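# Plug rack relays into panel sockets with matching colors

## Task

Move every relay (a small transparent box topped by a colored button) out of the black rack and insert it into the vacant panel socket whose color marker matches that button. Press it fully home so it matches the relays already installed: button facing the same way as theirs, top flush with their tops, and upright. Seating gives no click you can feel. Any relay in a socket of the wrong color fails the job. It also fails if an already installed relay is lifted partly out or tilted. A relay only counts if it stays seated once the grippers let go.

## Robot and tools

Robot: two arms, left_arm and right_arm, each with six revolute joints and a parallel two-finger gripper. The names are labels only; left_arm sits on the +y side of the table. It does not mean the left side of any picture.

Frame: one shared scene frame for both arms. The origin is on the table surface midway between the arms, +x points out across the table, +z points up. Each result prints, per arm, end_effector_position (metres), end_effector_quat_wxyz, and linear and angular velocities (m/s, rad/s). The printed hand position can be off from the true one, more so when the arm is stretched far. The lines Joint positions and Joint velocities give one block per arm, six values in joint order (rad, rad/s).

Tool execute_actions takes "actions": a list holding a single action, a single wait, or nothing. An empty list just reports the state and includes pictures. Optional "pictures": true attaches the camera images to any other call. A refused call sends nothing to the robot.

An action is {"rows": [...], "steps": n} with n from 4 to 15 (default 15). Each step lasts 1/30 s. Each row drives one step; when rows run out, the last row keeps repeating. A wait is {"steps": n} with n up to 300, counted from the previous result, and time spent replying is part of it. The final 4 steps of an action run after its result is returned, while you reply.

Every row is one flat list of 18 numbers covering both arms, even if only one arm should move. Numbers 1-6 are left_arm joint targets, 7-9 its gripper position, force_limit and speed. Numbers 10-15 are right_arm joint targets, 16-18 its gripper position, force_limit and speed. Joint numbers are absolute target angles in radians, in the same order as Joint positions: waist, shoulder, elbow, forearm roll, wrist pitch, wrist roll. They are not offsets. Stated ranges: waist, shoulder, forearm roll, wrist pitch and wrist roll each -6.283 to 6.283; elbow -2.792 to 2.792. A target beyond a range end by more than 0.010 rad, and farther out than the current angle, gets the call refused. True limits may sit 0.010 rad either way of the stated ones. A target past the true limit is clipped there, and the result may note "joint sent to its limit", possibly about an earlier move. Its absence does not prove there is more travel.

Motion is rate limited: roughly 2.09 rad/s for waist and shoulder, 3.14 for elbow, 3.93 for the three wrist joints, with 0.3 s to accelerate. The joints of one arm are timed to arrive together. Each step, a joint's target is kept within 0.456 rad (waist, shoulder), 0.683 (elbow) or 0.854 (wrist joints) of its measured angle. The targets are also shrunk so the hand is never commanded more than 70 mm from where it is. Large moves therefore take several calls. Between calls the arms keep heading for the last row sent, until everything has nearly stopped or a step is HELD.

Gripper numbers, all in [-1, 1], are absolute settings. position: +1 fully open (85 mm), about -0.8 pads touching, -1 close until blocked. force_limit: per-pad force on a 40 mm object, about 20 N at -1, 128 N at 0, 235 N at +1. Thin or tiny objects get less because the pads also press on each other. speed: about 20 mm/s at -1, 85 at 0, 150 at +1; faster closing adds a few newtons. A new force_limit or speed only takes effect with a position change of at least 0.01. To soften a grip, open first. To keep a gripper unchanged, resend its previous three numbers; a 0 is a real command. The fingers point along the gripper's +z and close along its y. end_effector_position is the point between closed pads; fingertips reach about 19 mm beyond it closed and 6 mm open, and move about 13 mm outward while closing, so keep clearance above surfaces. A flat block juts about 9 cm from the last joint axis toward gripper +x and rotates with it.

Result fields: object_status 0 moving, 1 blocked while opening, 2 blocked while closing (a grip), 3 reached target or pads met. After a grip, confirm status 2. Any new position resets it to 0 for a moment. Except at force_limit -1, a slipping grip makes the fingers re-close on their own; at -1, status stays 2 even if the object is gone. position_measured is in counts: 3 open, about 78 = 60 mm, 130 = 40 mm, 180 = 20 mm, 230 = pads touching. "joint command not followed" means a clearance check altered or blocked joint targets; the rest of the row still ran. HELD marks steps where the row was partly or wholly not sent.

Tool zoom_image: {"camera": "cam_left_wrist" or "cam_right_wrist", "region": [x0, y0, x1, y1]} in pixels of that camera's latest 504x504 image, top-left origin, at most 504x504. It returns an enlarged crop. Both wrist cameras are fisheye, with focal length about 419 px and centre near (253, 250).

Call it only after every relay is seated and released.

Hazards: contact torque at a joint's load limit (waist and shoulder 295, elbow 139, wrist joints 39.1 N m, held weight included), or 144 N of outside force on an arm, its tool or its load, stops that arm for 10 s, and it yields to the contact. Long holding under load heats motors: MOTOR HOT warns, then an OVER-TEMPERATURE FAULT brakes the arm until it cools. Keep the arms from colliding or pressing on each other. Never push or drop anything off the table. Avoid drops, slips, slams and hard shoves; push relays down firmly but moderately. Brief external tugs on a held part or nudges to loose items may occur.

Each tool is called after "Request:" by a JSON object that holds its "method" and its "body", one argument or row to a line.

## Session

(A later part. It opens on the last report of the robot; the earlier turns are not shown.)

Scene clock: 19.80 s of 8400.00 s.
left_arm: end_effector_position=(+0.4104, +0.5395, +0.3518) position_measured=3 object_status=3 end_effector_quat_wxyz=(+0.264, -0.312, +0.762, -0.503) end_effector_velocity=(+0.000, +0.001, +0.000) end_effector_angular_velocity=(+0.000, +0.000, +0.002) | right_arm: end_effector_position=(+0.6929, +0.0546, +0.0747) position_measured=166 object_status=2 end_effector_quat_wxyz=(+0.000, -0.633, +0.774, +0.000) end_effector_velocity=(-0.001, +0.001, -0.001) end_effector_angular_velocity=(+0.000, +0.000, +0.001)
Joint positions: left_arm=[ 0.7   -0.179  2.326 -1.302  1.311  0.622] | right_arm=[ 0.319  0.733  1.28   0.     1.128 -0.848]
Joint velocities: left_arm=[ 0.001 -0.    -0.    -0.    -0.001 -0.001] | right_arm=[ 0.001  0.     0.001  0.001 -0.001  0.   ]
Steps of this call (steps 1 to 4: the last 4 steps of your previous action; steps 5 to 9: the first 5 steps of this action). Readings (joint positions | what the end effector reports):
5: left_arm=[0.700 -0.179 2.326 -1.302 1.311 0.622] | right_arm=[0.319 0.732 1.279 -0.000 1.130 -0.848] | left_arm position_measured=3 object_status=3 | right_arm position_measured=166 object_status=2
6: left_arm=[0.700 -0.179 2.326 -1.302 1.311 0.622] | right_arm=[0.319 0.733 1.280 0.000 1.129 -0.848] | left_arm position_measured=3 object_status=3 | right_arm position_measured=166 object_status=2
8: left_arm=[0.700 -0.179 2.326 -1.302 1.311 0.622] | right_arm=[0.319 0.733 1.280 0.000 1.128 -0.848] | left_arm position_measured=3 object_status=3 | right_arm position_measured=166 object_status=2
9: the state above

Following. To 0.0735, 0.072, 0.071.

Request:
{"method": "execute_actions", "body": {
  "actions": [
    {"rows":[[0.7,-0.179,2.326,-1.302,1.311,0.622,1,0,0,0.3191,0.7343,1.2810,0,1.1263,-0.8476,-1,-0.3,0]],"steps":9}
  ]
}}

Request:
{"method": "execute_actions", "body": {
  "actions": [
    {"rows":[[0.7,-0.179,2.326,-1.302,1.311,0.622,1,0,0,0.3191,0.7352,1.2819,0,1.1245,-0.8476,-1,-0.3,0]],"steps":9}
  ]
}}

Request:
{"method": "execute_actions", "body": {
  "actions": [
    {"rows":[[0.7,-0.179,2.326,-1.302,1.311,0.622,1,0,0,0.3191,0.7360,1.2826,0,1.1230,-0.8476,-1,-0.3,0]],"steps":10}
  ],
  "pictures": true
}}

Scene clock: 20.13 s of 8400.00 s.
left_arm: end_effector_position=(+0.4104, +0.5395, +0.3518) position_measured=3 object_status=3 end_effector_quat_wxyz=(+0.264, -0.312, +0.762, -0.503) end_effector_velocity=(-0.000, +0.001, -0.000) end_effector_angular_velocity=(-0.001, +0.001, +0.002) | right_arm: end_effector_position=(+0.6929, +0.0546, +0.0732) position_measured=166 object_status=2 end_effector_quat_wxyz=(+0.000, -0.633, +0.774, +0.000) end_effector_velocity=(-0.000, +0.001, +0.002) end_effector_angular_velocity=(+0.001, -0.002, +0.001)
Joint positions: left_arm=[ 0.7   -0.179  2.326 -1.302  1.311  0.622] | right_arm=[ 0.319  0.734  1.281  0.     1.126 -0.848]
Joint velocities: left_arm=[ 0.002 -0.     0.     0.    -0.    -0.002] | right_arm=[ 0.001 -0.002 -0.     0.    -0.     0.   ]
Steps of this call (steps 1 to 4: the last 4 steps of your previous action; step 5: the robot went on to your last target; steps 6 to 10: the first 5 steps of this action). Readings (joint positions | what the end effector reports):
6: left_arm=[0.700 -0.179 2.326 -1.302 1.311 0.622] | right_arm=[0.319 0.733 1.280 0.000 1.128 -0.848] | left_arm position_measured=3 object_status=3 | right_arm position_measured=166 object_status=2
7: left_arm=[0.700 -0.179 2.326 -1.302 1.311 0.622] | right_arm=[0.319 0.734 1.281 0.000 1.127 -0.848] | left_arm position_measured=3 object_status=3 | right_arm position_measured=166 object_status=2
9: left_arm=[0.700 -0.179 2.326 -1.302 1.311 0.622] | right_arm=[0.319 0.734 1.281 0.000 1.126 -0.848] | left_arm position_measured=3 object_status=3 | right_arm position_measured=166 object_status=2
10: the state above

Scene clock: 20.43 s of 8400.00 s.
left_arm: end_effector_position=(+0.4104, +0.5395, +0.3518) position_measured=3 object_status=3 end_effector_quat_wxyz=(+0.264, -0.312, +0.762, -0.503) end_effector_velocity=(-0.000, -0.000, +0.000) end_effector_angular_velocity=(+0.000, -0.000, +0.000) | right_arm: end_effector_position=(+0.6929, +0.0546, +0.0719) position_measured=166 object_status=2 end_effector_quat_wxyz=(+0.000, -0.633, +0.774, +0.000) end_effector_velocity=(+0.000, +0.001, +0.001) end_effector_angular_velocity=(+0.001, -0.001, +0.000)
Joint positions: left_arm=[ 0.7   -0.179  2.326 -1.302  1.311  0.622] | right_arm=[ 0.319  0.735  1.282  0.     1.125 -0.848]
Joint velocities: left_arm=[ 0.001 -0.001  0.     0.     0.     0.   ] | right_arm=[ 0.    -0.001 -0.     0.    -0.     0.   ]
Steps of this call (steps 1 to 4: the last 4 steps of your previous action; steps 5 to 9: the first 5 steps of this action). Readings (joint positions | what the end effector reports):
5: left_arm=[0.700 -0.179 2.326 -1.302 1.311 0.622] | right_arm=[0.319 0.734 1.281 0.000 1.126 -0.848] | left_arm position_measured=3 object_status=3 | right_arm position_measured=166 object_status=2
6: left_arm=[0.700 -0.179 2.326 -1.302 1.311 0.622] | right_arm=[0.319 0.735 1.281 0.000 1.125 -0.848] | left_arm position_measured=3 object_status=3 | right_arm position_measured=166 object_status=2
8: left_arm=[0.700 -0.179 2.326 -1.302 1.311 0.622] | right_arm=[0.319 0.735 1.282 0.000 1.125 -0.848] | left_arm position_measured=3 object_status=3 | right_arm position_measured=166 object_status=2
9: the state above

Scene clock: 20.77 s of 8400.00 s.
left_arm: end_effector_position=(+0.4104, +0.5395, +0.3518) position_measured=3 object_status=3 end_effector_quat_wxyz=(+0.264, -0.312, +0.762, -0.503) end_effector_velocity=(+0.000, +0.001, -0.000) end_effector_angular_velocity=(+0.002, -0.001, +0.001) | right_arm: end_effector_position=(+0.6929, +0.0546, +0.0708) position_measured=166 object_status=2 end_effector_quat_wxyz=(-0.000, -0.633, +0.774, +0.000) end_effector_velocity=(-0.000, +0.000, -0.000) end_effector_angular_velocity=(-0.000, +0.000, +0.000)
Joint positions: left_arm=[ 0.7   -0.179  2.326 -1.302  1.311  0.622] | right_arm=[ 0.319  0.736  1.283  0.     1.123 -0.848]
Joint velocities: left_arm=[ 0.001  0.    -0.    -0.    -0.001  0.002] | right_arm=[0. 0. 0. 0. 0. 0.]
Steps of this call (steps 1 to 4: the last 4 steps of your previous action; steps 5 to 10: the first 6 steps of this action). Readings (joint positions | what the end effector reports):
5: left_arm=[0.700 -0.179 2.326 -1.302 1.311 0.622] | right_arm=[0.319 0.735 1.282 0.000 1.124 -0.848] | left_arm position_measured=3 object_status=3 | right_arm position_measured=166 object_status=2
6: left_arm=[0.700 -0.179 2.326 -1.302 1.311 0.622] | right_arm=[0.319 0.736 1.282 0.000 1.124 -0.848] | left_arm position_measured=3 object_status=3 | right_arm position_measured=166 object_status=2
8: left_arm=[0.700 -0.179 2.326 -1.302 1.311 0.622] | right_arm=[0.319 0.736 1.283 0.000 1.123 -0.848] | left_arm position_measured=3 object_status=3 | right_arm position_measured=166 object_status=2
10: the state above

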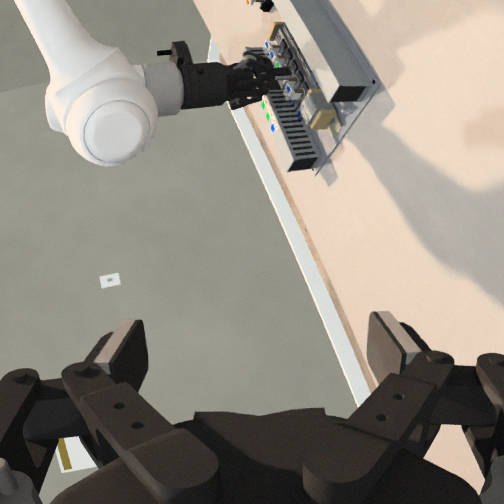

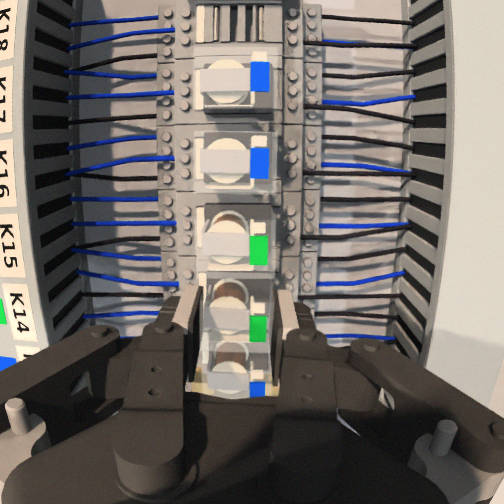

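Request:
{"method": "execute_actions", "body": {
  "actions": [
    {"rows":[[0.7,-0.179,2.326,-1.302,1.311,0.622,1,0,0,0.3191,0.7366,1.2832,0,1.1218,-0.8476,-1,-0.3,0]],"steps":10}
  ]
}}

Request:
{"method": "execute_actions", "body": {
  "actions": [
    {"rows":[[0.7,-0.179,2.326,-1.302,1.311,0.622,1,0,0,0.3191,0.7363,1.2829,0,1.1224,-0.8476,-0.1,-0.3,0]],"steps":14}
  ]
}}

Request:
{"method": "execute_actions", "body": {
  "actions": [
    {"rows":[[0.7,-0.179,2.326,-1.302,1.311,0.622,1,0,0,0.3191,0.6907,1.2298,0,1.2211,-0.8476,-0.1,-0.3,0]],"steps":15}
  ],
  "pictures": true
}}

Scene clock: 21.13 s of 8400.00 s.
left_arm: end_effector_position=(+0.4104, +0.5395, +0.3518) position_measured=3 object_status=3 end_effector_quat_wxyz=(+0.264, -0.312, +0.762, -0.503) end_effector_velocity=(-0.000, -0.000, -0.000) end_effector_angular_velocity=(+0.000, -0.000, +0.000) | right_arm: end_effector_position=(+0.6929, +0.0546, +0.0702) position_measured=166 object_status=2 end_effector_quat_wxyz=(+0.000, -0.633, +0.774, -0.000) end_effector_velocity=(+0.001, -0.001, -0.001) end_effector_angular_velocity=(-0.000, -0.000, -0.002)
Joint positions: left_arm=[ 0.7   -0.179  2.326 -1.302  1.311  0.622] | right_arm=[ 0.319  0.736  1.283  0.     1.122 -0.848]
Joint velocities: left_arm=[ 0.    -0.     0.    -0.     0.     0.001] | right_arm=[-0.002  0.     0.001 -0.    -0.001  0.   ]
Steps of this call (steps 1 to 4: the last 4 steps of your previous action; step 5: the robot went on to your last target; steps 6 to 11: the first 6 steps of this action). Readings (joint positions | what the end effector reports):
6: left_arm=[0.700 -0.179 2.326 -1.302 1.311 0.622] | right_arm=[0.319 0.736 1.283 0.000 1.123 -0.848] | left_arm position_measured=3 object_status=3 | right_arm position_measured=166 object_status=2
7: left_arm=[0.700 -0.179 2.326 -1.302 1.311 0.622] | right_arm=[0.319 0.736 1.283 0.000 1.122 -0.848] | left_arm position_measured=3 object_status=3 | right_arm position_measured=166 object_status=2
9: left_arm=[0.700 -0.179 2.326 -1.302 1.311 0.622] | right_arm=[0.319 0.736 1.283 0.000 1.122 -0.848] | left_arm position_measured=3 object_status=3 | right_arm position_measured=166 object_status=2
11: the state above

Scene clock: 21.60 s of 8400.00 s.
left_arm: end_effector_position=(+0.4104, +0.5395, +0.3518) position_measured=3 object_status=3 end_effector_quat_wxyz=(+0.264, -0.312, +0.762, -0.503) end_effector_velocity=(+0.000, +0.001, -0.000) end_effector_angular_velocity=(+0.001, -0.000, +0.003) | right_arm: end_effector_position=(+0.6930, +0.0545, +0.0696) position_measured=142 object_status=0 end_effector_quat_wxyz=(-0.000, -0.633, +0.774, -0.000) end_effector_velocity=(-0.000, +0.000, +0.000) end_effector_angular_velocity=(+0.001, +0.001, -0.001)
Joint positions: left_arm=[ 0.7   -0.179  2.326 -1.302  1.311  0.622] | right_arm=[ 0.319  0.737  1.283 -0.     1.122 -0.848]
Joint velocities: left_arm=[ 0.001  0.    -0.    -0.    -0.002  0.001] | right_arm=[-0.    -0.     0.     0.002  0.     0.   ]
Steps of this call (steps 1 to 4: the last 4 steps of your previous action; steps 5 to 14: the first 10 steps of this action). Readings (joint positions | what the end effector reports):
5: left_arm=[0.700 -0.179 2.326 -1.302 1.311 0.622] | right_arm=[0.319 0.736 1.283 0.000 1.122 -0.848] | left_arm position_measured=3 object_status=3 | right_arm position_measured=166 object_status=0
6: left_arm=[0.700 -0.179 2.326 -1.302 1.311 0.622] | right_arm=[0.319 0.736 1.283 0.000 1.122 -0.848] | left_arm position_measured=3 object_status=3 | right_arm position_measured=166 object_status=0
8: left_arm=[0.700 -0.179 2.326 -1.302 1.311 0.622] | right_arm=[0.319 0.737 1.284 -0.000 1.122 -0.848] | left_arm position_measured=3 object_status=3 | right_arm position_measured=156 object_status=0
12: left_arm=[0.700 -0.179 2.326 -1.302 1.311 0.622] | right_arm=[0.319 0.737 1.283 -0.000 1.122 -0.848] | left_arm position_measured=3 object_status=3 | right_arm position_measured=143 object_status=0
14: the state above

Scene clock: 22.10 s of 8400.00 s.
left_arm: end_effector_position=(+0.4104, +0.5395, +0.3518) position_measured=3 object_status=3 end_effector_quat_wxyz=(+0.264, -0.312, +0.762, -0.503) end_effector_velocity=(-0.000, +0.000, -0.000) end_effector_angular_velocity=(-0.001, +0.001, +0.001) | right_arm: end_effector_position=(+0.6928, +0.0546, +0.1399) position_measured=141 object_status=3 end_effector_quat_wxyz=(+0.000, -0.633, +0.774, +0.000) end_effector_velocity=(+0.003, +0.001, +0.000) end_effector_angular_velocity=(+0.001, -0.002, -0.001)
Joint positions: left_arm=[ 0.7   -0.179  2.326 -1.302  1.311  0.622] | right_arm=[ 0.319  0.69   1.23   0.     1.221 -0.848]
Joint velocities: left_arm=[ 0.001  0.     0.     0.     0.    -0.001] | right_arm=[-0.001  0.003 -0.006 -0.     0.     0.   ]
Steps of this call (steps 1 to 4: the last 4 steps of your previous action; steps 5 to 15: the first 11 steps of this action). Readings (joint positions | what the end effector reports):
5: left_arm=[0.700 -0.179 2.326 -1.302 1.311 0.622] | right_arm=[0.319 0.737 1.283 -0.000 1.123 -0.848] | left_arm position_measured=3 object_status=3 | right_arm position_measured=141 object_status=0
6: left_arm=[0.700 -0.179 2.326 -1.302 1.311 0.622] | right_arm=[0.319 0.734 1.279 -0.000 1.130 -0.848] | left_arm position_measured=3 object_status=3 | right_arm position_measured=141 object_status=3
8: left_arm=[0.700 -0.179 2.326 -1.302 1.311 0.622] | right_arm=[0.319 0.710 1.251 -0.000 1.182 -0.848] | left_arm position_measured=3 object_status=3 | right_arm position_measured=141 object_status=3
12: left_arm=[0.700 -0.179 2.326 -1.302 1.311 0.622] | right_arm=[0.319 0.690 1.230 0.000 1.221 -0.848] | left_arm position_measured=3 object_status=3 | right_arm position_measured=141 object_status=3
15: the state above

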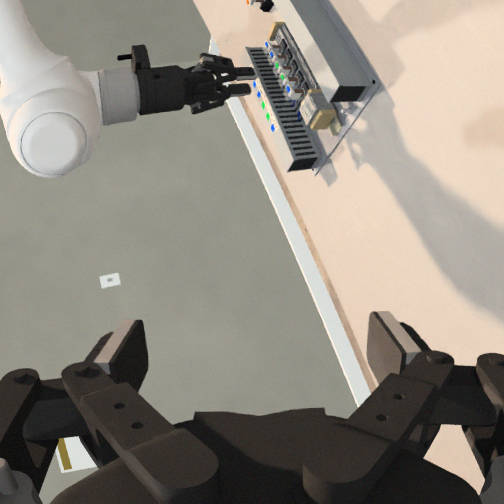

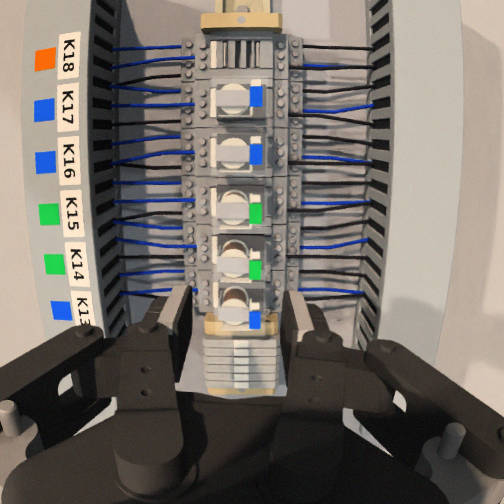

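Request:
{"method": "execute_actions", "body": {
  "actions": [
    {"rows":[[0.7,-0.179,2.326,-1.302,1.311,0.622,1,0,0,0.0544,0.5198,1.5997,0,1.0221,-0.8323,0.05,-0.3,0]],"steps":15}
  ]
}}

Request:
{"method": "execute_actions", "body": {
  "actions": [
    {"rows":[[0.7,-0.179,2.326,-1.302,1.311,0.622,1,0,0,0.0544,0.5198,1.5997,0,1.0221,-0.8323,0.05,-0.3,0]],"steps":15}
  ],
  "pictures": true
}}

Scene clock: 22.70 s of 8400.00 s.
left_arm: end_effector_position=(+0.4104, +0.5395, +0.3518) position_measured=3 object_status=3 end_effector_quat_wxyz=(+0.264, -0.312, +0.762, -0.503) end_effector_velocity=(+0.000, -0.001, -0.000) end_effector_angular_velocity=(+0.001, -0.001, -0.003) | right_arm: end_effector_position=(+0.6866, -0.1109, +0.1147) position_measured=123 object_status=0 end_effector_quat_wxyz=(-0.000, -0.562, +0.827, +0.000) end_effector_velocity=(-0.095, -0.537, -0.082) end_effector_angular_velocity=(+0.002, -0.005, -0.594)
Joint positions: left_arm=[ 0.7   -0.179  2.326 -1.302  1.311  0.622] | right_arm=[ 0.152  0.583  1.464 -0.     1.096 -0.838]
Joint velocities: left_arm=[-0.002 -0.     0.    -0.    -0.     0.002] | right_arm=[-0.561 -0.367  0.785  0.    -0.423  0.032]
Steps of this call (steps 1 to 4: the last 4 steps of your previous action; steps 5 to 7: the robot went on to your last target; steps 8 to 18: the first 11 steps of this action). Readings (joint positions | what the end effector reports):
8: left_arm=[0.700 -0.179 2.326 -1.302 1.311 0.622] | right_arm=[0.319 0.691 1.230 0.000 1.221 -0.848] | left_arm position_measured=3 object_status=3 | right_arm position_measured=141 object_status=0
9: left_arm=[0.700 -0.179 2.326 -1.302 1.311 0.622] | right_arm=[0.315 0.689 1.235 0.000 1.219 -0.847] | left_arm position_measured=3 object_status=3 | right_arm position_measured=141 object_status=0
11: left_arm=[0.700 -0.179 2.326 -1.302 1.311 0.622] | right_arm=[0.286 0.670 1.277 0.000 1.196 -0.846] | left_arm position_measured=3 object_status=3 | right_arm position_measured=132 object_status=0
15: left_arm=[0.700 -0.179 2.326 -1.302 1.311 0.622] | right_arm=[0.208 0.620 1.384 -0.000 1.139 -0.841] | left_arm position_measured=3 object_status=3 | right_arm position_measured=123 object_status=0
18: the state above

Scene clock: 23.20 s of 8400.00 s.
left_arm: end_effector_position=(+0.4104, +0.5395, +0.3518) position_measured=3 object_status=3 end_effector_quat_wxyz=(+0.264, -0.312, +0.762, -0.503) end_effector_velocity=(-0.000, -0.001, -0.000) end_effector_angular_velocity=(-0.000, -0.000, -0.002) | right_arm: end_effector_position=(+0.6630, -0.2010, +0.0999) position_measured=123 object_status=3 end_effector_quat_wxyz=(-0.000, -0.519, +0.855, +0.000) end_effector_velocity=(-0.000, -0.000, -0.000) end_effector_angular_velocity=(-0.000, +0.001, -0.001)
Joint positions: left_arm=[ 0.7   -0.179  2.326 -1.302  1.311  0.622] | right_arm=[ 0.054  0.52   1.6   -0.     1.022 -0.832]
Joint velocities: left_arm=[-0.001  0.     0.    -0.     0.001  0.001] | right_arm=[-0.  0.  0.  0. -0.  0.]
Steps of this call (steps 1 to 4: the last 4 steps of your previous action; steps 5 to 15: the first 11 steps of this action). Readings (joint positions | what the end effector reports):
5: left_arm=[0.700 -0.179 2.326 -1.302 1.311 0.622] | right_arm=[0.063 0.526 1.587 -0.000 1.029 -0.833] | left_arm position_measured=3 object_status=3 | right_arm position_measured=123 object_status=3
6: left_arm=[0.700 -0.179 2.326 -1.302 1.311 0.622] | right_arm=[0.056 0.521 1.597 -0.000 1.024 -0.832] | left_arm position_measured=3 object_status=3 | right_arm position_measured=123 object_status=3
8: left_arm=[0.700 -0.179 2.326 -1.302 1.311 0.622] | right_arm=[0.055 0.520 1.599 -0.000 1.022 -0.832] | left_arm position_measured=3 object_status=3 | right_arm position_measured=123 object_status=3
12: left_arm=[0.700 -0.179 2.326 -1.302 1.311 0.622] | right_arm=[0.055 0.520 1.600 -0.000 1.022 -0.832] | left_arm position_measured=3 object_status=3 | right_arm position_measured=123 object_status=3
15: the state above

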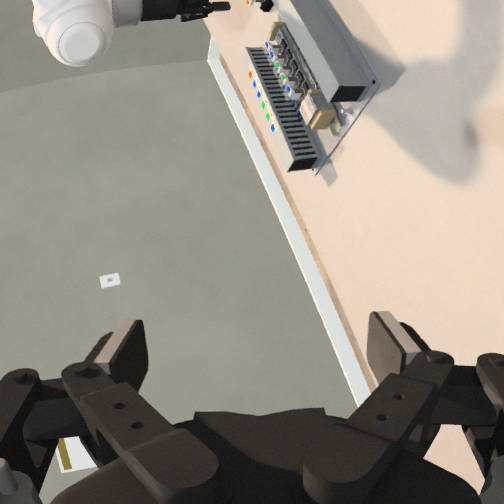

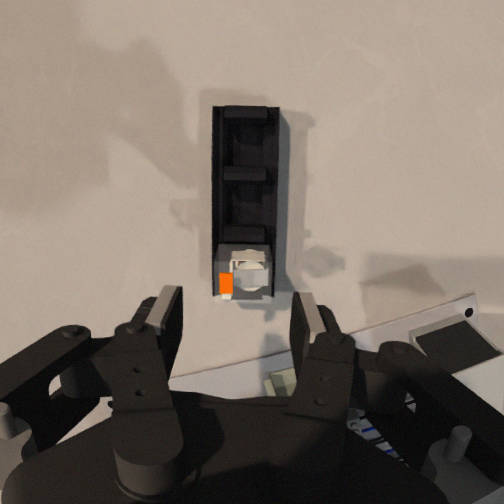

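Request:
{"method": "execute_actions", "body": {
  "actions": [
    {"rows":[[0.7,-0.179,2.326,-1.302,1.311,0.622,1,0,0,0.0569,0.5171,1.6043,0,1.0202,-0.8298,0.05,-0.3,0],[0.7,-0.179,2.326,-1.302,1.311,0.622,1,0,0,0.0569,0.5171,1.6043,0,1.0202,-0.8298,0.05,-0.3,0],[0.7,-0.179,2.326,-1.302,1.311,0.622,1,0,0,0.0569,0.5171,1.6043,0,1.0202,-0.8298,0.05,-0.3,0],[0.7,-0.179,2.326,-1.302,1.311,0.622,1,0,0,0.0569,0.5619,1.6363,0,0.9434,-0.8298,0.05,-0.3,0]],"steps":15}
  ],
  "pictures": true
}}

Scene clock: 23.83 s of 8400.00 s.
left_arm: end_effector_position=(+0.4104, +0.5395, +0.3518) position_measured=3 object_status=3 end_effector_quat_wxyz=(+0.264, -0.312, +0.762, -0.503) end_effector_velocity=(-0.000, -0.000, +0.000) end_effector_angular_velocity=(+0.000, -0.000, -0.000) | right_arm: end_effector_position=(+0.6606, -0.1997, +0.0497) position_measured=123 object_status=3 end_effector_quat_wxyz=(-0.000, -0.519, +0.855, +0.000) end_effector_velocity=(-0.000, +0.000, -0.000) end_effector_angular_velocity=(-0.000, +0.000, +0.000)
Joint positions: left_arm=[ 0.7   -0.179  2.326 -1.302  1.311  0.622] | right_arm=[ 0.057  0.562  1.636 -0.     0.944 -0.83 ]
Joint velocities: left_arm=[-0. -0. -0. -0.  0.  0.] | right_arm=[ 0.  0.  0. -0. -0.  0.]
Steps of this call (steps 1 to 4: the last 4 steps of your previous action; steps 5 to 8: the robot went on to your last target; steps 9 to 19: the first 11 steps of this action). Readings (joint positions | what the end effector reports):
9: left_arm=[0.700 -0.179 2.326 -1.302 1.311 0.622] | right_arm=[0.054 0.520 1.600 0.000 1.022 -0.832] | left_arm position_measured=3 object_status=3 | right_arm position_measured=123 object_status=3
10: left_arm=[0.700 -0.179 2.326 -1.302 1.311 0.622] | right_arm=[0.055 0.519 1.602 0.000 1.021 -0.831] | left_arm position_measured=3 object_status=3 | right_arm position_measured=123 object_status=3
12: left_arm=[0.700 -0.179 2.326 -1.302 1.311 0.622] | right_arm=[0.057 0.517 1.604 0.000 1.020 -0.830] | left_arm position_measured=3 object_status=3 | right_arm position_measured=123 object_status=3
16: left_arm=[0.700 -0.179 2.326 -1.302 1.311 0.622] | right_arm=[0.057 0.558 1.634 -0.000 0.951 -0.830] | left_arm position_measured=3 object_status=3 | right_arm position_measured=123 object_status=3
19: the state above

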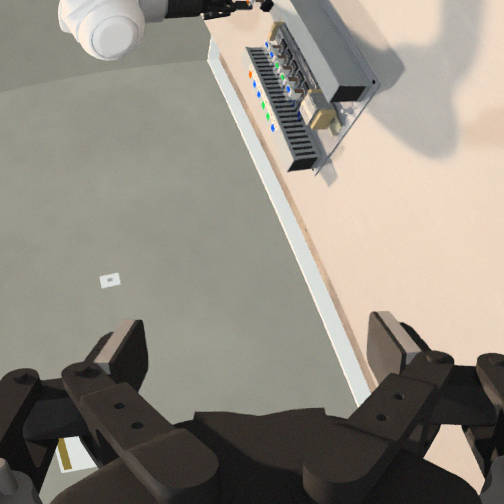

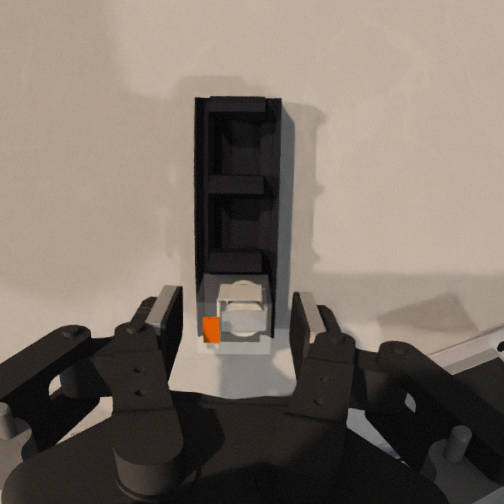

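Request:
{"method": "execute_actions", "body": {
  "actions": [
    {"rows":[[0.7,-0.179,2.326,-1.302,1.311,0.622,1,0,0,0.0569,0.5619,1.6363,0,0.9434,-0.8298,-1,-0.3,0]],"steps":15}
  ]
}}

Request:
{"method": "execute_actions", "body": {
  "actions": [
    {"rows":[[0.7,-0.179,2.326,-1.302,1.311,0.622,1,0,0,0.0569,0.5619,1.6363,0,0.9434,-0.8298,-1,-0.3,0],[0.7,-0.179,2.326,-1.302,1.311,0.622,1,0,0,0.0569,0.5619,1.6363,0,0.9434,-0.8298,-1,-0.3,0],[0.7,-0.179,2.326,-1.302,1.311,0.622,1,0,0,0.0569,0.5619,1.6363,0,0.9434,-0.8298,-1,-0.3,0],[0.7,-0.179,2.326,-1.302,1.311,0.622,1,0,0,0.0569,0.4703,1.5565,0,1.1148,-0.8298,-1,-0.3,0]],"steps":15}
  ]
}}

Request:
{"method": "execute_actions", "body": {
  "actions": [
    {"rows":[[0.7,-0.179,2.326,-1.302,1.311,0.622,1,0,0,0.2173,0.5668,1.4018,0,1.1730,2.1922,-1,-0.3,0]],"steps":15}
  ]
}}

Request:
{"method": "execute_actions", "body": {
  "actions": [
    {"rows":[[0.7,-0.179,2.326,-1.302,1.311,0.622,1,0,0,0.2173,0.5668,1.4018,0,1.1730,2.1922,-1,-0.3,0]],"steps":15}
  ]
}}

Request:
{"method": "execute_actions", "body": {
  "actions": [
    {"rows":[[0.7,-0.179,2.326,-1.302,1.311,0.622,1,0,0,0.2173,0.5668,1.4018,0,1.1730,2.1922,-1,-0.3,0]],"steps":15}
  ],
  "pictures": true
}}

Scene clock: 26.40 s of 8400.00 s.
left_arm: end_effector_position=(+0.4104, +0.5395, +0.3518) position_measured=3 object_status=3 end_effector_quat_wxyz=(+0.264, -0.312, +0.762, -0.503) end_effector_velocity=(-0.000, -0.001, -0.000) end_effector_angular_velocity=(-0.003, +0.002, -0.000) | right_arm: end_effector_position=(+0.6605, -0.1997, +0.0499) position_measured=165 object_status=0 end_effector_quat_wxyz=(+0.000, -0.519, +0.855, -0.000) end_effector_velocity=(+0.000, -0.000, +0.001) end_effector_angular_velocity=(+0.000, -0.001, +0.000)
Joint positions: left_arm=[ 0.7   -0.179  2.326 -1.302  1.311  0.622] | right_arm=[ 0.057  0.562  1.636  0.     0.943 -0.83 ]
Joint velocities: left_arm=[-0.001  0.     0.001  0.     0.001 -0.002] | right_arm=[-0.    -0.001  0.    -0.     0.    -0.   ]
Steps of this call (steps 1 to 4: the last 4 steps of your previous action; steps 5 to 15: the robot went on to your last target; steps 16 to 66: nothing new was sent; steps 67 to 77: the first 11 steps of this action). Readings (joint positions | what the end effector reports):
67: left_arm=[0.700 -0.179 2.326 -1.302 1.311 0.622] | right_arm=[0.057 0.562 1.636 0.000 0.943 -0.830] | left_arm position_measured=3 object_status=3 | right_arm position_measured=123 object_status=0
68: left_arm=[0.700 -0.179 2.326 -1.302 1.311 0.622] | right_arm=[0.057 0.562 1.636 0.000 0.943 -0.830] | left_arm position_measured=3 object_status=3 | right_arm position_measured=123 object_status=0
70: left_arm=[0.700 -0.179 2.326 -1.302 1.311 0.622] | right_arm=[0.057 0.562 1.636 0.000 0.943 -0.830] | left_arm position_measured=3 object_status=3 | right_arm position_measured=132 object_status=0
74: left_arm=[0.700 -0.179 2.326 -1.302 1.311 0.622] | right_arm=[0.057 0.562 1.636 0.000 0.943 -0.830] | left_arm position_measured=3 object_status=3 | right_arm position_measured=161 object_status=0
77: the state above

Scene clock: 26.90 s of 8400.00 s.
left_arm: end_effector_position=(+0.4104, +0.5395, +0.3518) position_measured=3 object_status=3 end_effector_quat_wxyz=(+0.264, -0.312, +0.762, -0.503) end_effector_velocity=(-0.000, +0.000, +0.000) end_effector_angular_velocity=(+0.000, -0.001, +0.001) | right_arm: end_effector_position=(+0.6611, -0.1994, +0.1567) position_measured=165 object_status=2 end_effector_quat_wxyz=(+0.001, -0.519, +0.855, -0.000) end_effector_velocity=(-0.013, -0.003, +0.208) end_effector_angular_velocity=(+0.003, -0.013, +0.000)
Joint positions: left_arm=[ 0.7   -0.179  2.326 -1.302  1.311  0.622] | right_arm=[ 0.057  0.473  1.559  0.     1.108 -0.83 ]
Joint velocities: left_arm=[ 0.002 -0.     0.    -0.     0.001  0.   ] | right_arm=[ 0.    -0.174 -0.143  0.     0.304  0.   ]
Steps of this call (steps 1 to 4: the last 4 steps of your previous action; steps 5 to 15: the first 11 steps of this action). Readings (joint positions | what the end effector reports):
5: left_arm=[0.700 -0.179 2.326 -1.302 1.311 0.622] | right_arm=[0.057 0.562 1.636 0.000 0.943 -0.830] | left_arm position_measured=3 object_status=3 | right_arm position_measured=165 object_status=2
6: left_arm=[0.700 -0.179 2.326 -1.302 1.311 0.622] | right_arm=[0.057 0.562 1.636 0.000 0.943 -0.830] | left_arm position_measured=3 object_status=3 | right_arm position_measured=165 object_status=2
8: left_arm=[0.700 -0.179 2.326 -1.302 1.311 0.622] | right_arm=[0.057 0.562 1.636 0.000 0.943 -0.830] | left_arm position_measured=3 object_status=3 | right_arm position_measured=165 object_status=2
12: left_arm=[0.700 -0.179 2.326 -1.302 1.311 0.622] | right_arm=[0.057 0.511 1.591 0.000 1.037 -0.830] | left_arm position_measured=3 object_status=3 | right_arm position_measured=165 object_status=2
15: the state above

Scene clock: 27.40 s of 8400.00 s.
left_arm: end_effector_position=(+0.4104, +0.5395, +0.3518) position_measured=3 object_status=3 end_effector_quat_wxyz=(+0.264, -0.312, +0.762, -0.503) end_effector_velocity=(-0.000, +0.001, +0.000) end_effector_angular_velocity=(+0.001, -0.002, +0.001) | right_arm: end_effector_position=(+0.6719, -0.1121, +0.1604) position_measured=165 object_status=2 end_effector_quat_wxyz=(+0.000, -0.261, +0.965, -0.000) end_effector_velocity=(+0.019, +0.305, -0.001) end_effector_angular_velocity=(+0.000, -0.000, -3.077)
Joint positions: left_arm=[ 0.7   -0.179  2.326 -1.302  1.311  0.622] | right_arm=[ 0.156  0.53   1.461 -0.     1.151 -0.169]
Joint velocities: left_arm=[ 0.002 -0.    -0.     0.     0.001  0.002] | right_arm=[ 0.338  0.205 -0.327 -0.     0.123  3.416]
Steps of this call (steps 1 to 4: the last 4 steps of your previous action; steps 5 to 15: the first 11 steps of this action). Readings (joint positions | what the end effector reports):
5: left_arm=[0.700 -0.179 2.326 -1.302 1.311 0.622] | right_arm=[0.057 0.470 1.557 0.000 1.115 -0.829] | left_arm position_measured=3 object_status=3 | right_arm position_measured=165 object_status=2
6: left_arm=[0.700 -0.179 2.326 -1.302 1.311 0.622] | right_arm=[0.058 0.471 1.555 -0.000 1.115 -0.822] | left_arm position_measured=3 object_status=3 | right_arm position_measured=165 object_status=2
8: left_arm=[0.700 -0.179 2.326 -1.302 1.311 0.622] | right_arm=[0.069 0.477 1.545 -0.000 1.119 -0.764] | left_arm position_measured=3 object_status=3 | right_arm position_measured=165 object_status=2
12: left_arm=[0.700 -0.179 2.326 -1.302 1.311 0.622] | right_arm=[0.119 0.507 1.497 -0.000 1.137 -0.479] | left_arm position_measured=3 object_status=3 | right_arm position_measured=165 object_status=2
15: the state above

Scene clock: 27.90 s of 8400.00 s.
left_arm: end_effector_position=(+0.4104, +0.5395, +0.3518) position_measured=3 object_status=3 end_effector_quat_wxyz=(+0.264, -0.312, +0.762, -0.503) end_effector_velocity=(+0.000, -0.001, -0.000) end_effector_angular_velocity=(+0.000, +0.000, -0.001) | right_arm: end_effector_position=(+0.6731, -0.0582, +0.1599) position_measured=165 object_status=2 end_effector_quat_wxyz=(+0.000, +0.597, +0.802, -0.000) end_effector_velocity=(-0.000, +0.013, -0.002) end_effector_angular_velocity=(-0.001, +0.001, -3.418)
Joint positions: left_arm=[ 0.7   -0.179  2.326 -1.302  1.311  0.622] | right_arm=[ 0.216  0.566  1.403 -0.     1.172  1.7  ]
Joint velocities: left_arm=[-0.001 -0.     0.     0.    -0.001 -0.   ] | right_arm=[ 0.014  0.01  -0.013 -0.001  0.005  3.433]
Steps of this call (steps 1 to 4: the last 4 steps of your previous action; steps 5 to 15: the first 11 steps of this action). Readings (joint positions | what the end effector reports):
5: left_arm=[0.700 -0.179 2.326 -1.302 1.311 0.622] | right_arm=[0.198 0.555 1.421 -0.000 1.166 0.452] | left_arm position_measured=3 object_status=3 | right_arm position_measured=165 object_status=2
6: left_arm=[0.700 -0.179 2.326 -1.302 1.311 0.622] | right_arm=[0.202 0.558 1.417 -0.000 1.167 0.577] | left_arm position_measured=3 object_status=3 | right_arm position_measured=165 object_status=2
8: left_arm=[0.700 -0.179 2.326 -1.302 1.311 0.622] | right_arm=[0.208 0.561 1.411 -0.000 1.170 0.828] | left_arm position_measured=3 object_status=3 | right_arm position_measured=165 object_status=2
12: left_arm=[0.700 -0.179 2.326 -1.302 1.311 0.622] | right_arm=[0.214 0.565 1.405 -0.000 1.172 1.328] | left_arm position_measured=3 object_status=3 | right_arm position_measured=165 object_status=2
15: the state above

Scene clock: 28.40 s of 8400.00 s.
left_arm: end_effector_position=(+0.4104, +0.5395, +0.3518) position_measured=3 object_status=3 end_effector_quat_wxyz=(+0.264, -0.312, +0.762, -0.503) end_effector_velocity=(+0.000, -0.000, -0.000) end_effector_angular_velocity=(+0.000, +0.000, -0.001) | right_arm: end_effector_position=(+0.6730, -0.0566, +0.1598) position_measured=165 object_status=2 end_effector_quat_wxyz=(+0.000, +0.774, +0.633, -0.000) end_effector_velocity=(+0.000, -0.000, -0.000) end_effector_angular_velocity=(+0.000, +0.000, -0.001)
Joint positions: left_arm=[ 0.7   -0.179  2.326 -1.302  1.311  0.622] | right_arm=[ 0.217  0.567  1.402 -0.     1.173  2.192]
Joint velocities: left_arm=[-0.001  0.     0.001  0.    -0.001  0.   ] | right_arm=[-0.     0.    -0.     0.     0.     0.001]
Steps of this call (steps 1 to 4: the last 4 steps of your previous action; steps 5 to 15: the first 11 steps of this action). Readings (joint positions | what the end effector reports):
5: left_arm=[0.700 -0.179 2.326 -1.302 1.311 0.622] | right_arm=[0.217 0.567 1.402 -0.000 1.173 2.114] | left_arm position_measured=3 object_status=3 | right_arm position_measured=165 object_status=2
6: left_arm=[0.700 -0.179 2.326 -1.302 1.311 0.622] | right_arm=[0.217 0.567 1.402 -0.000 1.173 2.154] | left_arm position_measured=3 object_status=3 | right_arm position_measured=165 object_status=2
8: left_arm=[0.700 -0.179 2.326 -1.302 1.311 0.622] | right_arm=[0.217 0.567 1.402 -0.000 1.173 2.190] | left_arm position_measured=3 object_status=3 | right_arm position_measured=165 object_status=2
12: left_arm=[0.700 -0.179 2.326 -1.302 1.311 0.622] | right_arm=[0.217 0.567 1.402 -0.000 1.173 2.192] | left_arm position_measured=3 object_status=3 | right_arm position_measured=165 object_status=2
15: the state above

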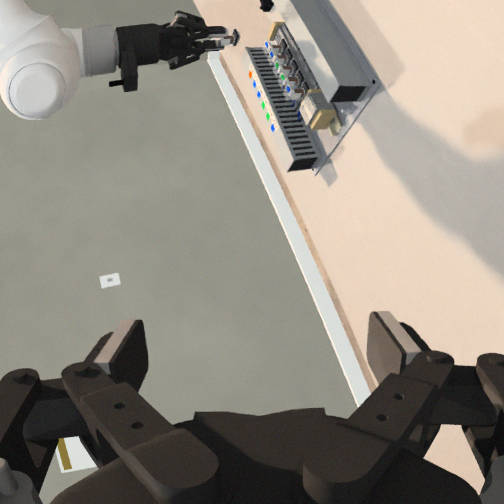

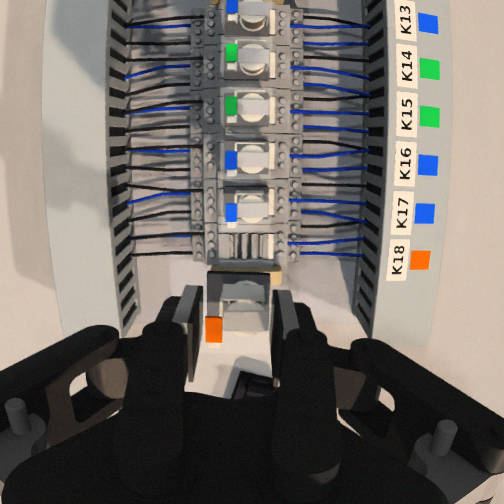

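Request:
{"method": "execute_actions", "body": {
  "actions": [
    {"rows":[[0.7,-0.179,2.326,-1.302,1.311,0.622,1,0,0,0.2136,0.6126,1.4536,0,1.0754,2.1885,-1,-0.3,0]],"steps":15}
  ],
  "pictures": true
}}

Request:
{"method": "zoom_image", "body": {
  "camera": "cam_right_wrist",
  "region": [170,180,330,360]
}}

Scene clock: 29.00 s of 8400.00 s.
left_arm: end_effector_position=(+0.4104, +0.5395, +0.3518) position_measured=3 object_status=3 end_effector_quat_wxyz=(+0.264, -0.312, +0.762, -0.503) end_effector_velocity=(-0.001, -0.000, -0.000) end_effector_angular_velocity=(-0.002, +0.001, -0.000) | right_arm: end_effector_position=(+0.6745, -0.0594, +0.0946) position_measured=165 object_status=2 end_effector_quat_wxyz=(-0.000, +0.774, +0.633, -0.000) end_effector_velocity=(-0.002, -0.001, -0.002) end_effector_angular_velocity=(-0.002, +0.004, +0.001)
Joint positions: left_arm=[ 0.7   -0.179  2.326 -1.302  1.311  0.622] | right_arm=[ 0.214  0.613  1.453 -0.     1.076  2.189]
Joint velocities: left_arm=[ 0.001 -0.     0.001  0.     0.002 -0.001] | right_arm=[-0.    -0.001  0.006 -0.    -0.001 -0.001]
Steps of this call (steps 1 to 4: the last 4 steps of your previous action; steps 5 to 7: the robot went on to your last target; steps 8 to 18: the first 11 steps of this action). Readings (joint positions | what the end effector reports):
8: left_arm=[0.700 -0.179 2.326 -1.302 1.311 0.622] | right_arm=[0.217 0.567 1.402 -0.000 1.173 2.192] | left_arm position_measured=3 object_status=3 | right_arm position_measured=165 object_status=2
9: left_arm=[0.700 -0.179 2.326 -1.302 1.311 0.622] | right_arm=[0.217 0.570 1.405 0.000 1.166 2.192] | left_arm position_measured=3 object_status=3 | right_arm position_measured=165 object_status=2
11: left_arm=[0.700 -0.179 2.326 -1.302 1.311 0.622] | right_arm=[0.215 0.594 1.433 0.000 1.114 2.191] | left_arm position_measured=3 object_status=3 | right_arm position_measured=165 object_status=2
15: left_arm=[0.700 -0.179 2.326 -1.302 1.311 0.622] | right_arm=[0.214 0.613 1.453 -0.000 1.076 2.189] | left_arm position_measured=3 object_status=3 | right_arm position_measured=165 object_status=2
18: the state above

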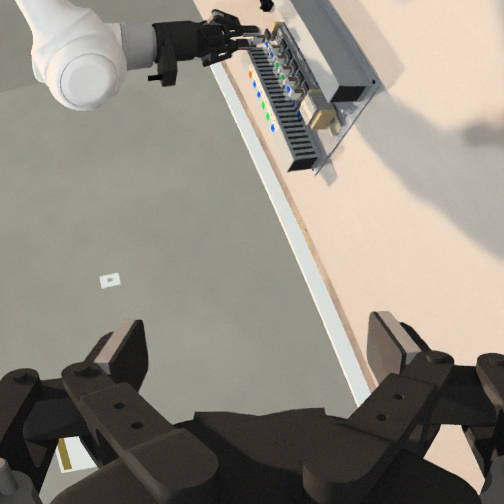

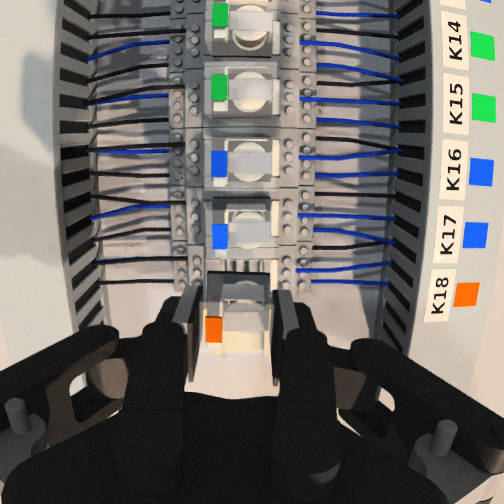

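Region (170, 180, 330, 360) of cam_right_wrist's 504x504 image, scaled by 2.800, with more detail than that image has.

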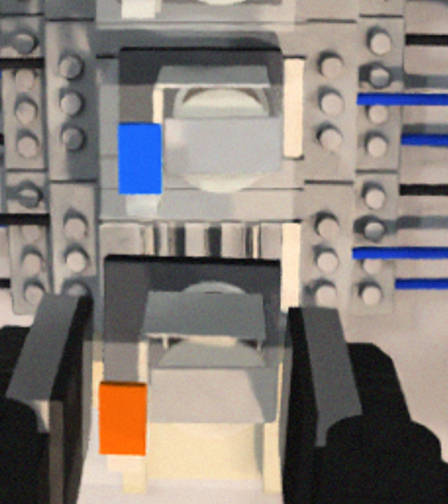

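Request:
{"method": "execute_actions", "body": {
  "actions": [
    {"rows":[[0.7,-0.179,2.326,-1.302,1.311,0.622,1,0,0,0.2123,0.6238,1.4608,0,1.0570,2.1872,-1,-0.3,0]],"steps":12}
  ],
  "pictures": true
}}

Request:
{"method": "zoom_image", "body": {
  "camera": "cam_right_wrist",
  "region": [170,200,330,380]
}}

Scene clock: 29.47 s of 8400.00 s.
left_arm: end_effector_position=(+0.4104, +0.5395, +0.3518) position_measured=3 object_status=3 end_effector_quat_wxyz=(+0.264, -0.312, +0.762, -0.503) end_effector_velocity=(+0.000, -0.001, +0.001) end_effector_angular_velocity=(+0.001, -0.002, -0.002) | right_arm: end_effector_position=(+0.6755, -0.0600, +0.0820) position_measured=165 object_status=2 end_effector_quat_wxyz=(-0.000, +0.774, +0.633, +0.000) end_effector_velocity=(+0.000, -0.000, +0.000) end_effector_angular_velocity=(-0.002, -0.001, +0.001)
Joint positions: left_arm=[ 0.7   -0.179  2.326 -1.302  1.311  0.622] | right_arm=[0.212 0.624 1.461 0.    1.057 2.187]
Joint velocities: left_arm=[-0.001 -0.    -0.001 -0.     0.001  0.001] | right_arm=[ 0.    -0.    -0.    -0.002  0.    -0.   ]
Steps of this call (steps 1 to 4: the last 4 steps of your previous action; steps 5 to 6: the robot went on to your last target; steps 7 to 14: the first 8 steps of this action). Readings (joint positions | what the end effector reports):
7: left_arm=[0.700 -0.179 2.326 -1.302 1.311 0.622] | right_arm=[0.214 0.613 1.454 0.000 1.075 2.188] | left_arm position_measured=3 object_status=3 | right_arm position_measured=165 object_status=2
8: left_arm=[0.700 -0.179 2.326 -1.302 1.311 0.622] | right_arm=[0.213 0.615 1.456 0.000 1.069 2.188] | left_arm position_measured=3 object_status=3 | right_arm position_measured=165 object_status=2
10: left_arm=[0.700 -0.179 2.326 -1.302 1.311 0.622] | right_arm=[0.212 0.623 1.461 0.000 1.058 2.187] | left_arm position_measured=3 object_status=3 | right_arm position_measured=165 object_status=2
14: the state above

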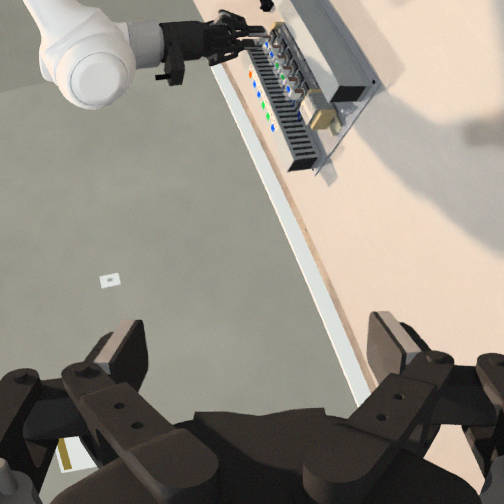

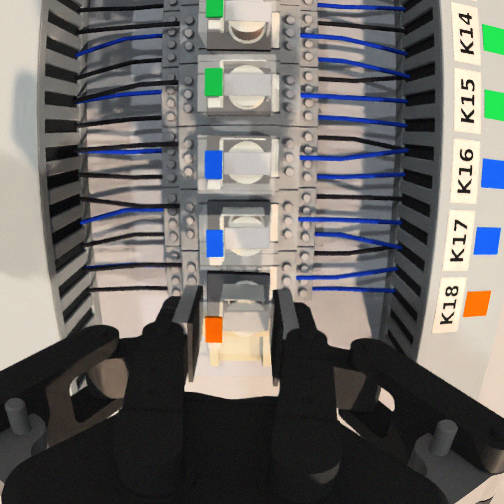

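Region (170, 200, 330, 380) of cam_right_wrist's 504x504 image, scaled by 2.800, with more detail than that image has.

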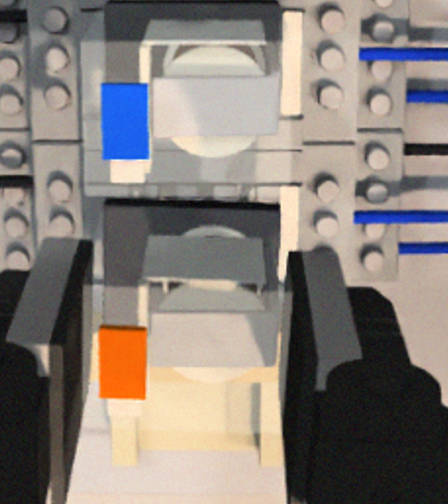

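Request:
{"method": "execute_actions", "body": {
  "actions": [
    {"rows":[[0.7,-0.179,2.326,-1.302,1.311,0.622,1,0,0,0.2123,0.6278,1.4640,0,1.0498,2.1872,-1,-0.3,0]],"steps":9}
  ]
}}

Request:
{"method": "execute_actions", "body": {
  "actions": [
    {"rows":[[0.7,-0.179,2.326,-1.302,1.311,0.622,1,0,0,0.2123,0.6288,1.4648,0,1.0480,2.1872,-1,-0.3,0]],"steps":9}
  ]
}}

Request:
{"method": "execute_actions", "body": {
  "actions": [
    {"rows":[[0.7,-0.179,2.326,-1.302,1.311,0.622,1,0,0,0.2123,0.6296,1.4654,0,1.0466,2.1872,-1,-0.3,0]],"steps":9}
  ]
}}

Scene clock: 29.87 s of 8400.00 s.
left_arm: end_effector_position=(+0.4104, +0.5395, +0.3518) position_measured=3 object_status=3 end_effector_quat_wxyz=(+0.264, -0.312, +0.762, -0.503) end_effector_velocity=(-0.000, -0.001, +0.000) end_effector_angular_velocity=(-0.001, -0.000, -0.002) | right_arm: end_effector_position=(+0.6756, -0.0601, +0.0769) position_measured=165 object_status=2 end_effector_quat_wxyz=(+0.000, +0.774, +0.633, -0.000) end_effector_velocity=(+0.001, +0.000, -0.000) end_effector_angular_velocity=(+0.001, -0.002, -0.000)
Joint positions: left_arm=[ 0.7   -0.179  2.326 -1.302  1.311  0.622] | right_arm=[ 0.212  0.628  1.464 -0.     1.05   2.187]
Joint velocities: left_arm=[-0.001 -0.     0.     0.     0.001  0.   ] | right_arm=[-0.     0.    -0.    -0.    -0.003 -0.   ]
Steps of this call (steps 1 to 4: the last 4 steps of your previous action; steps 5 to 7: the robot went on to your last target; steps 8 to 12: the first 5 steps of this action). Readings (joint positions | what the end effector reports):
8: left_arm=[0.700 -0.179 2.326 -1.302 1.311 0.622] | right_arm=[0.212 0.624 1.461 0.000 1.057 2.187] | left_arm position_measured=3 object_status=3 | right_arm position_measured=165 object_status=2
9: left_arm=[0.700 -0.179 2.326 -1.302 1.311 0.622] | right_arm=[0.212 0.625 1.462 0.000 1.053 2.187] | left_arm position_measured=3 object_status=3 | right_arm position_measured=165 object_status=2
11: left_arm=[0.700 -0.179 2.326 -1.302 1.311 0.622] | right_arm=[0.212 0.628 1.464 -0.000 1.050 2.187] | left_arm position_measured=3 object_status=3 | right_arm position_measured=165 object_status=2
12: the state above

Scene clock: 30.17 s of 8400.00 s.
left_arm: end_effector_position=(+0.4104, +0.5395, +0.3518) position_measured=3 object_status=3 end_effector_quat_wxyz=(+0.264, -0.312, +0.762, -0.503) end_effector_velocity=(+0.000, +0.000, +0.000) end_effector_angular_velocity=(+0.002, -0.001, +0.001) | right_arm: end_effector_position=(+0.6756, -0.0601, +0.0758) position_measured=165 object_status=2 end_effector_quat_wxyz=(+0.000, +0.774, +0.633, +0.000) end_effector_velocity=(-0.000, -0.000, -0.001) end_effector_angular_velocity=(-0.000, +0.001, -0.000)
Joint positions: left_arm=[ 0.7   -0.179  2.326 -1.302  1.311  0.622] | right_arm=[ 0.212  0.629  1.465 -0.     1.048  2.187]
Joint velocities: left_arm=[-0.     0.    -0.001 -0.    -0.001  0.001] | right_arm=[-0.     0.001  0.001  0.    -0.001  0.   ]
Steps of this call (steps 1 to 4: the last 4 steps of your previous action; steps 5 to 9: the first 5 steps of this action). Readings (joint positions | what the end effector reports):
5: left_arm=[0.700 -0.179 2.326 -1.302 1.311 0.622] | right_arm=[0.212 0.628 1.464 -0.000 1.050 2.187] | left_arm position_measured=3 object_status=3 | right_arm position_measured=165 object_status=2
6: left_arm=[0.700 -0.179 2.326 -1.302 1.311 0.622] | right_arm=[0.212 0.628 1.464 -0.000 1.049 2.187] | left_arm position_measured=3 object_status=3 | right_arm position_measured=165 object_status=2
8: left_arm=[0.700 -0.179 2.326 -1.302 1.311 0.622] | right_arm=[0.212 0.629 1.465 -0.000 1.048 2.187] | left_arm position_measured=3 object_status=3 | right_arm position_measured=165 object_status=2
9: the state above

Scene clock: 30.47 s of 8400.00 s.
left_arm: end_effector_position=(+0.4104, +0.5395, +0.3518) position_measured=3 object_status=3 end_effector_quat_wxyz=(+0.264, -0.312, +0.762, -0.503) end_effector_velocity=(+0.000, +0.001, +0.000) end_effector_angular_velocity=(+0.001, -0.001, +0.000) | right_arm: end_effector_position=(+0.6756, -0.0601, +0.0748) position_measured=165 object_status=2 end_effector_quat_wxyz=(+0.000, +0.774, +0.633, +0.000) end_effector_velocity=(+0.000, -0.001, -0.001) end_effector_angular_velocity=(-0.000, +0.001, -0.001)
Joint positions: left_arm=[ 0.7   -0.179  2.326 -1.302  1.311  0.622] | right_arm=[0.212 0.629 1.465 0.    1.047 2.187]
Joint velocities: left_arm=[ 0.     0.001 -0.001  0.    -0.     0.   ] | right_arm=[-0.001  0.001  0.001 -0.    -0.001 -0.   ]
Steps of this call (steps 1 to 4: the last 4 steps of your previous action; steps 5 to 9: the first 5 steps of this action). Readings (joint positions | what the end effector reports):
5: left_arm=[0.700 -0.179 2.326 -1.302 1.311 0.622] | right_arm=[0.212 0.629 1.465 -0.000 1.048 2.187] | left_arm position_measured=3 object_status=3 | right_arm position_measured=165 object_status=2
6: left_arm=[0.700 -0.179 2.326 -1.302 1.311 0.622] | right_arm=[0.212 0.629 1.465 0.000 1.047 2.187] | left_arm position_measured=3 object_status=3 | right_arm position_measured=165 object_status=2
8: left_arm=[0.700 -0.179 2.326 -1.302 1.311 0.622] | right_arm=[0.212 0.629 1.465 0.000 1.047 2.187] | left_arm position_measured=3 object_status=3 | right_arm position_measured=165 object_status=2
9: the state above


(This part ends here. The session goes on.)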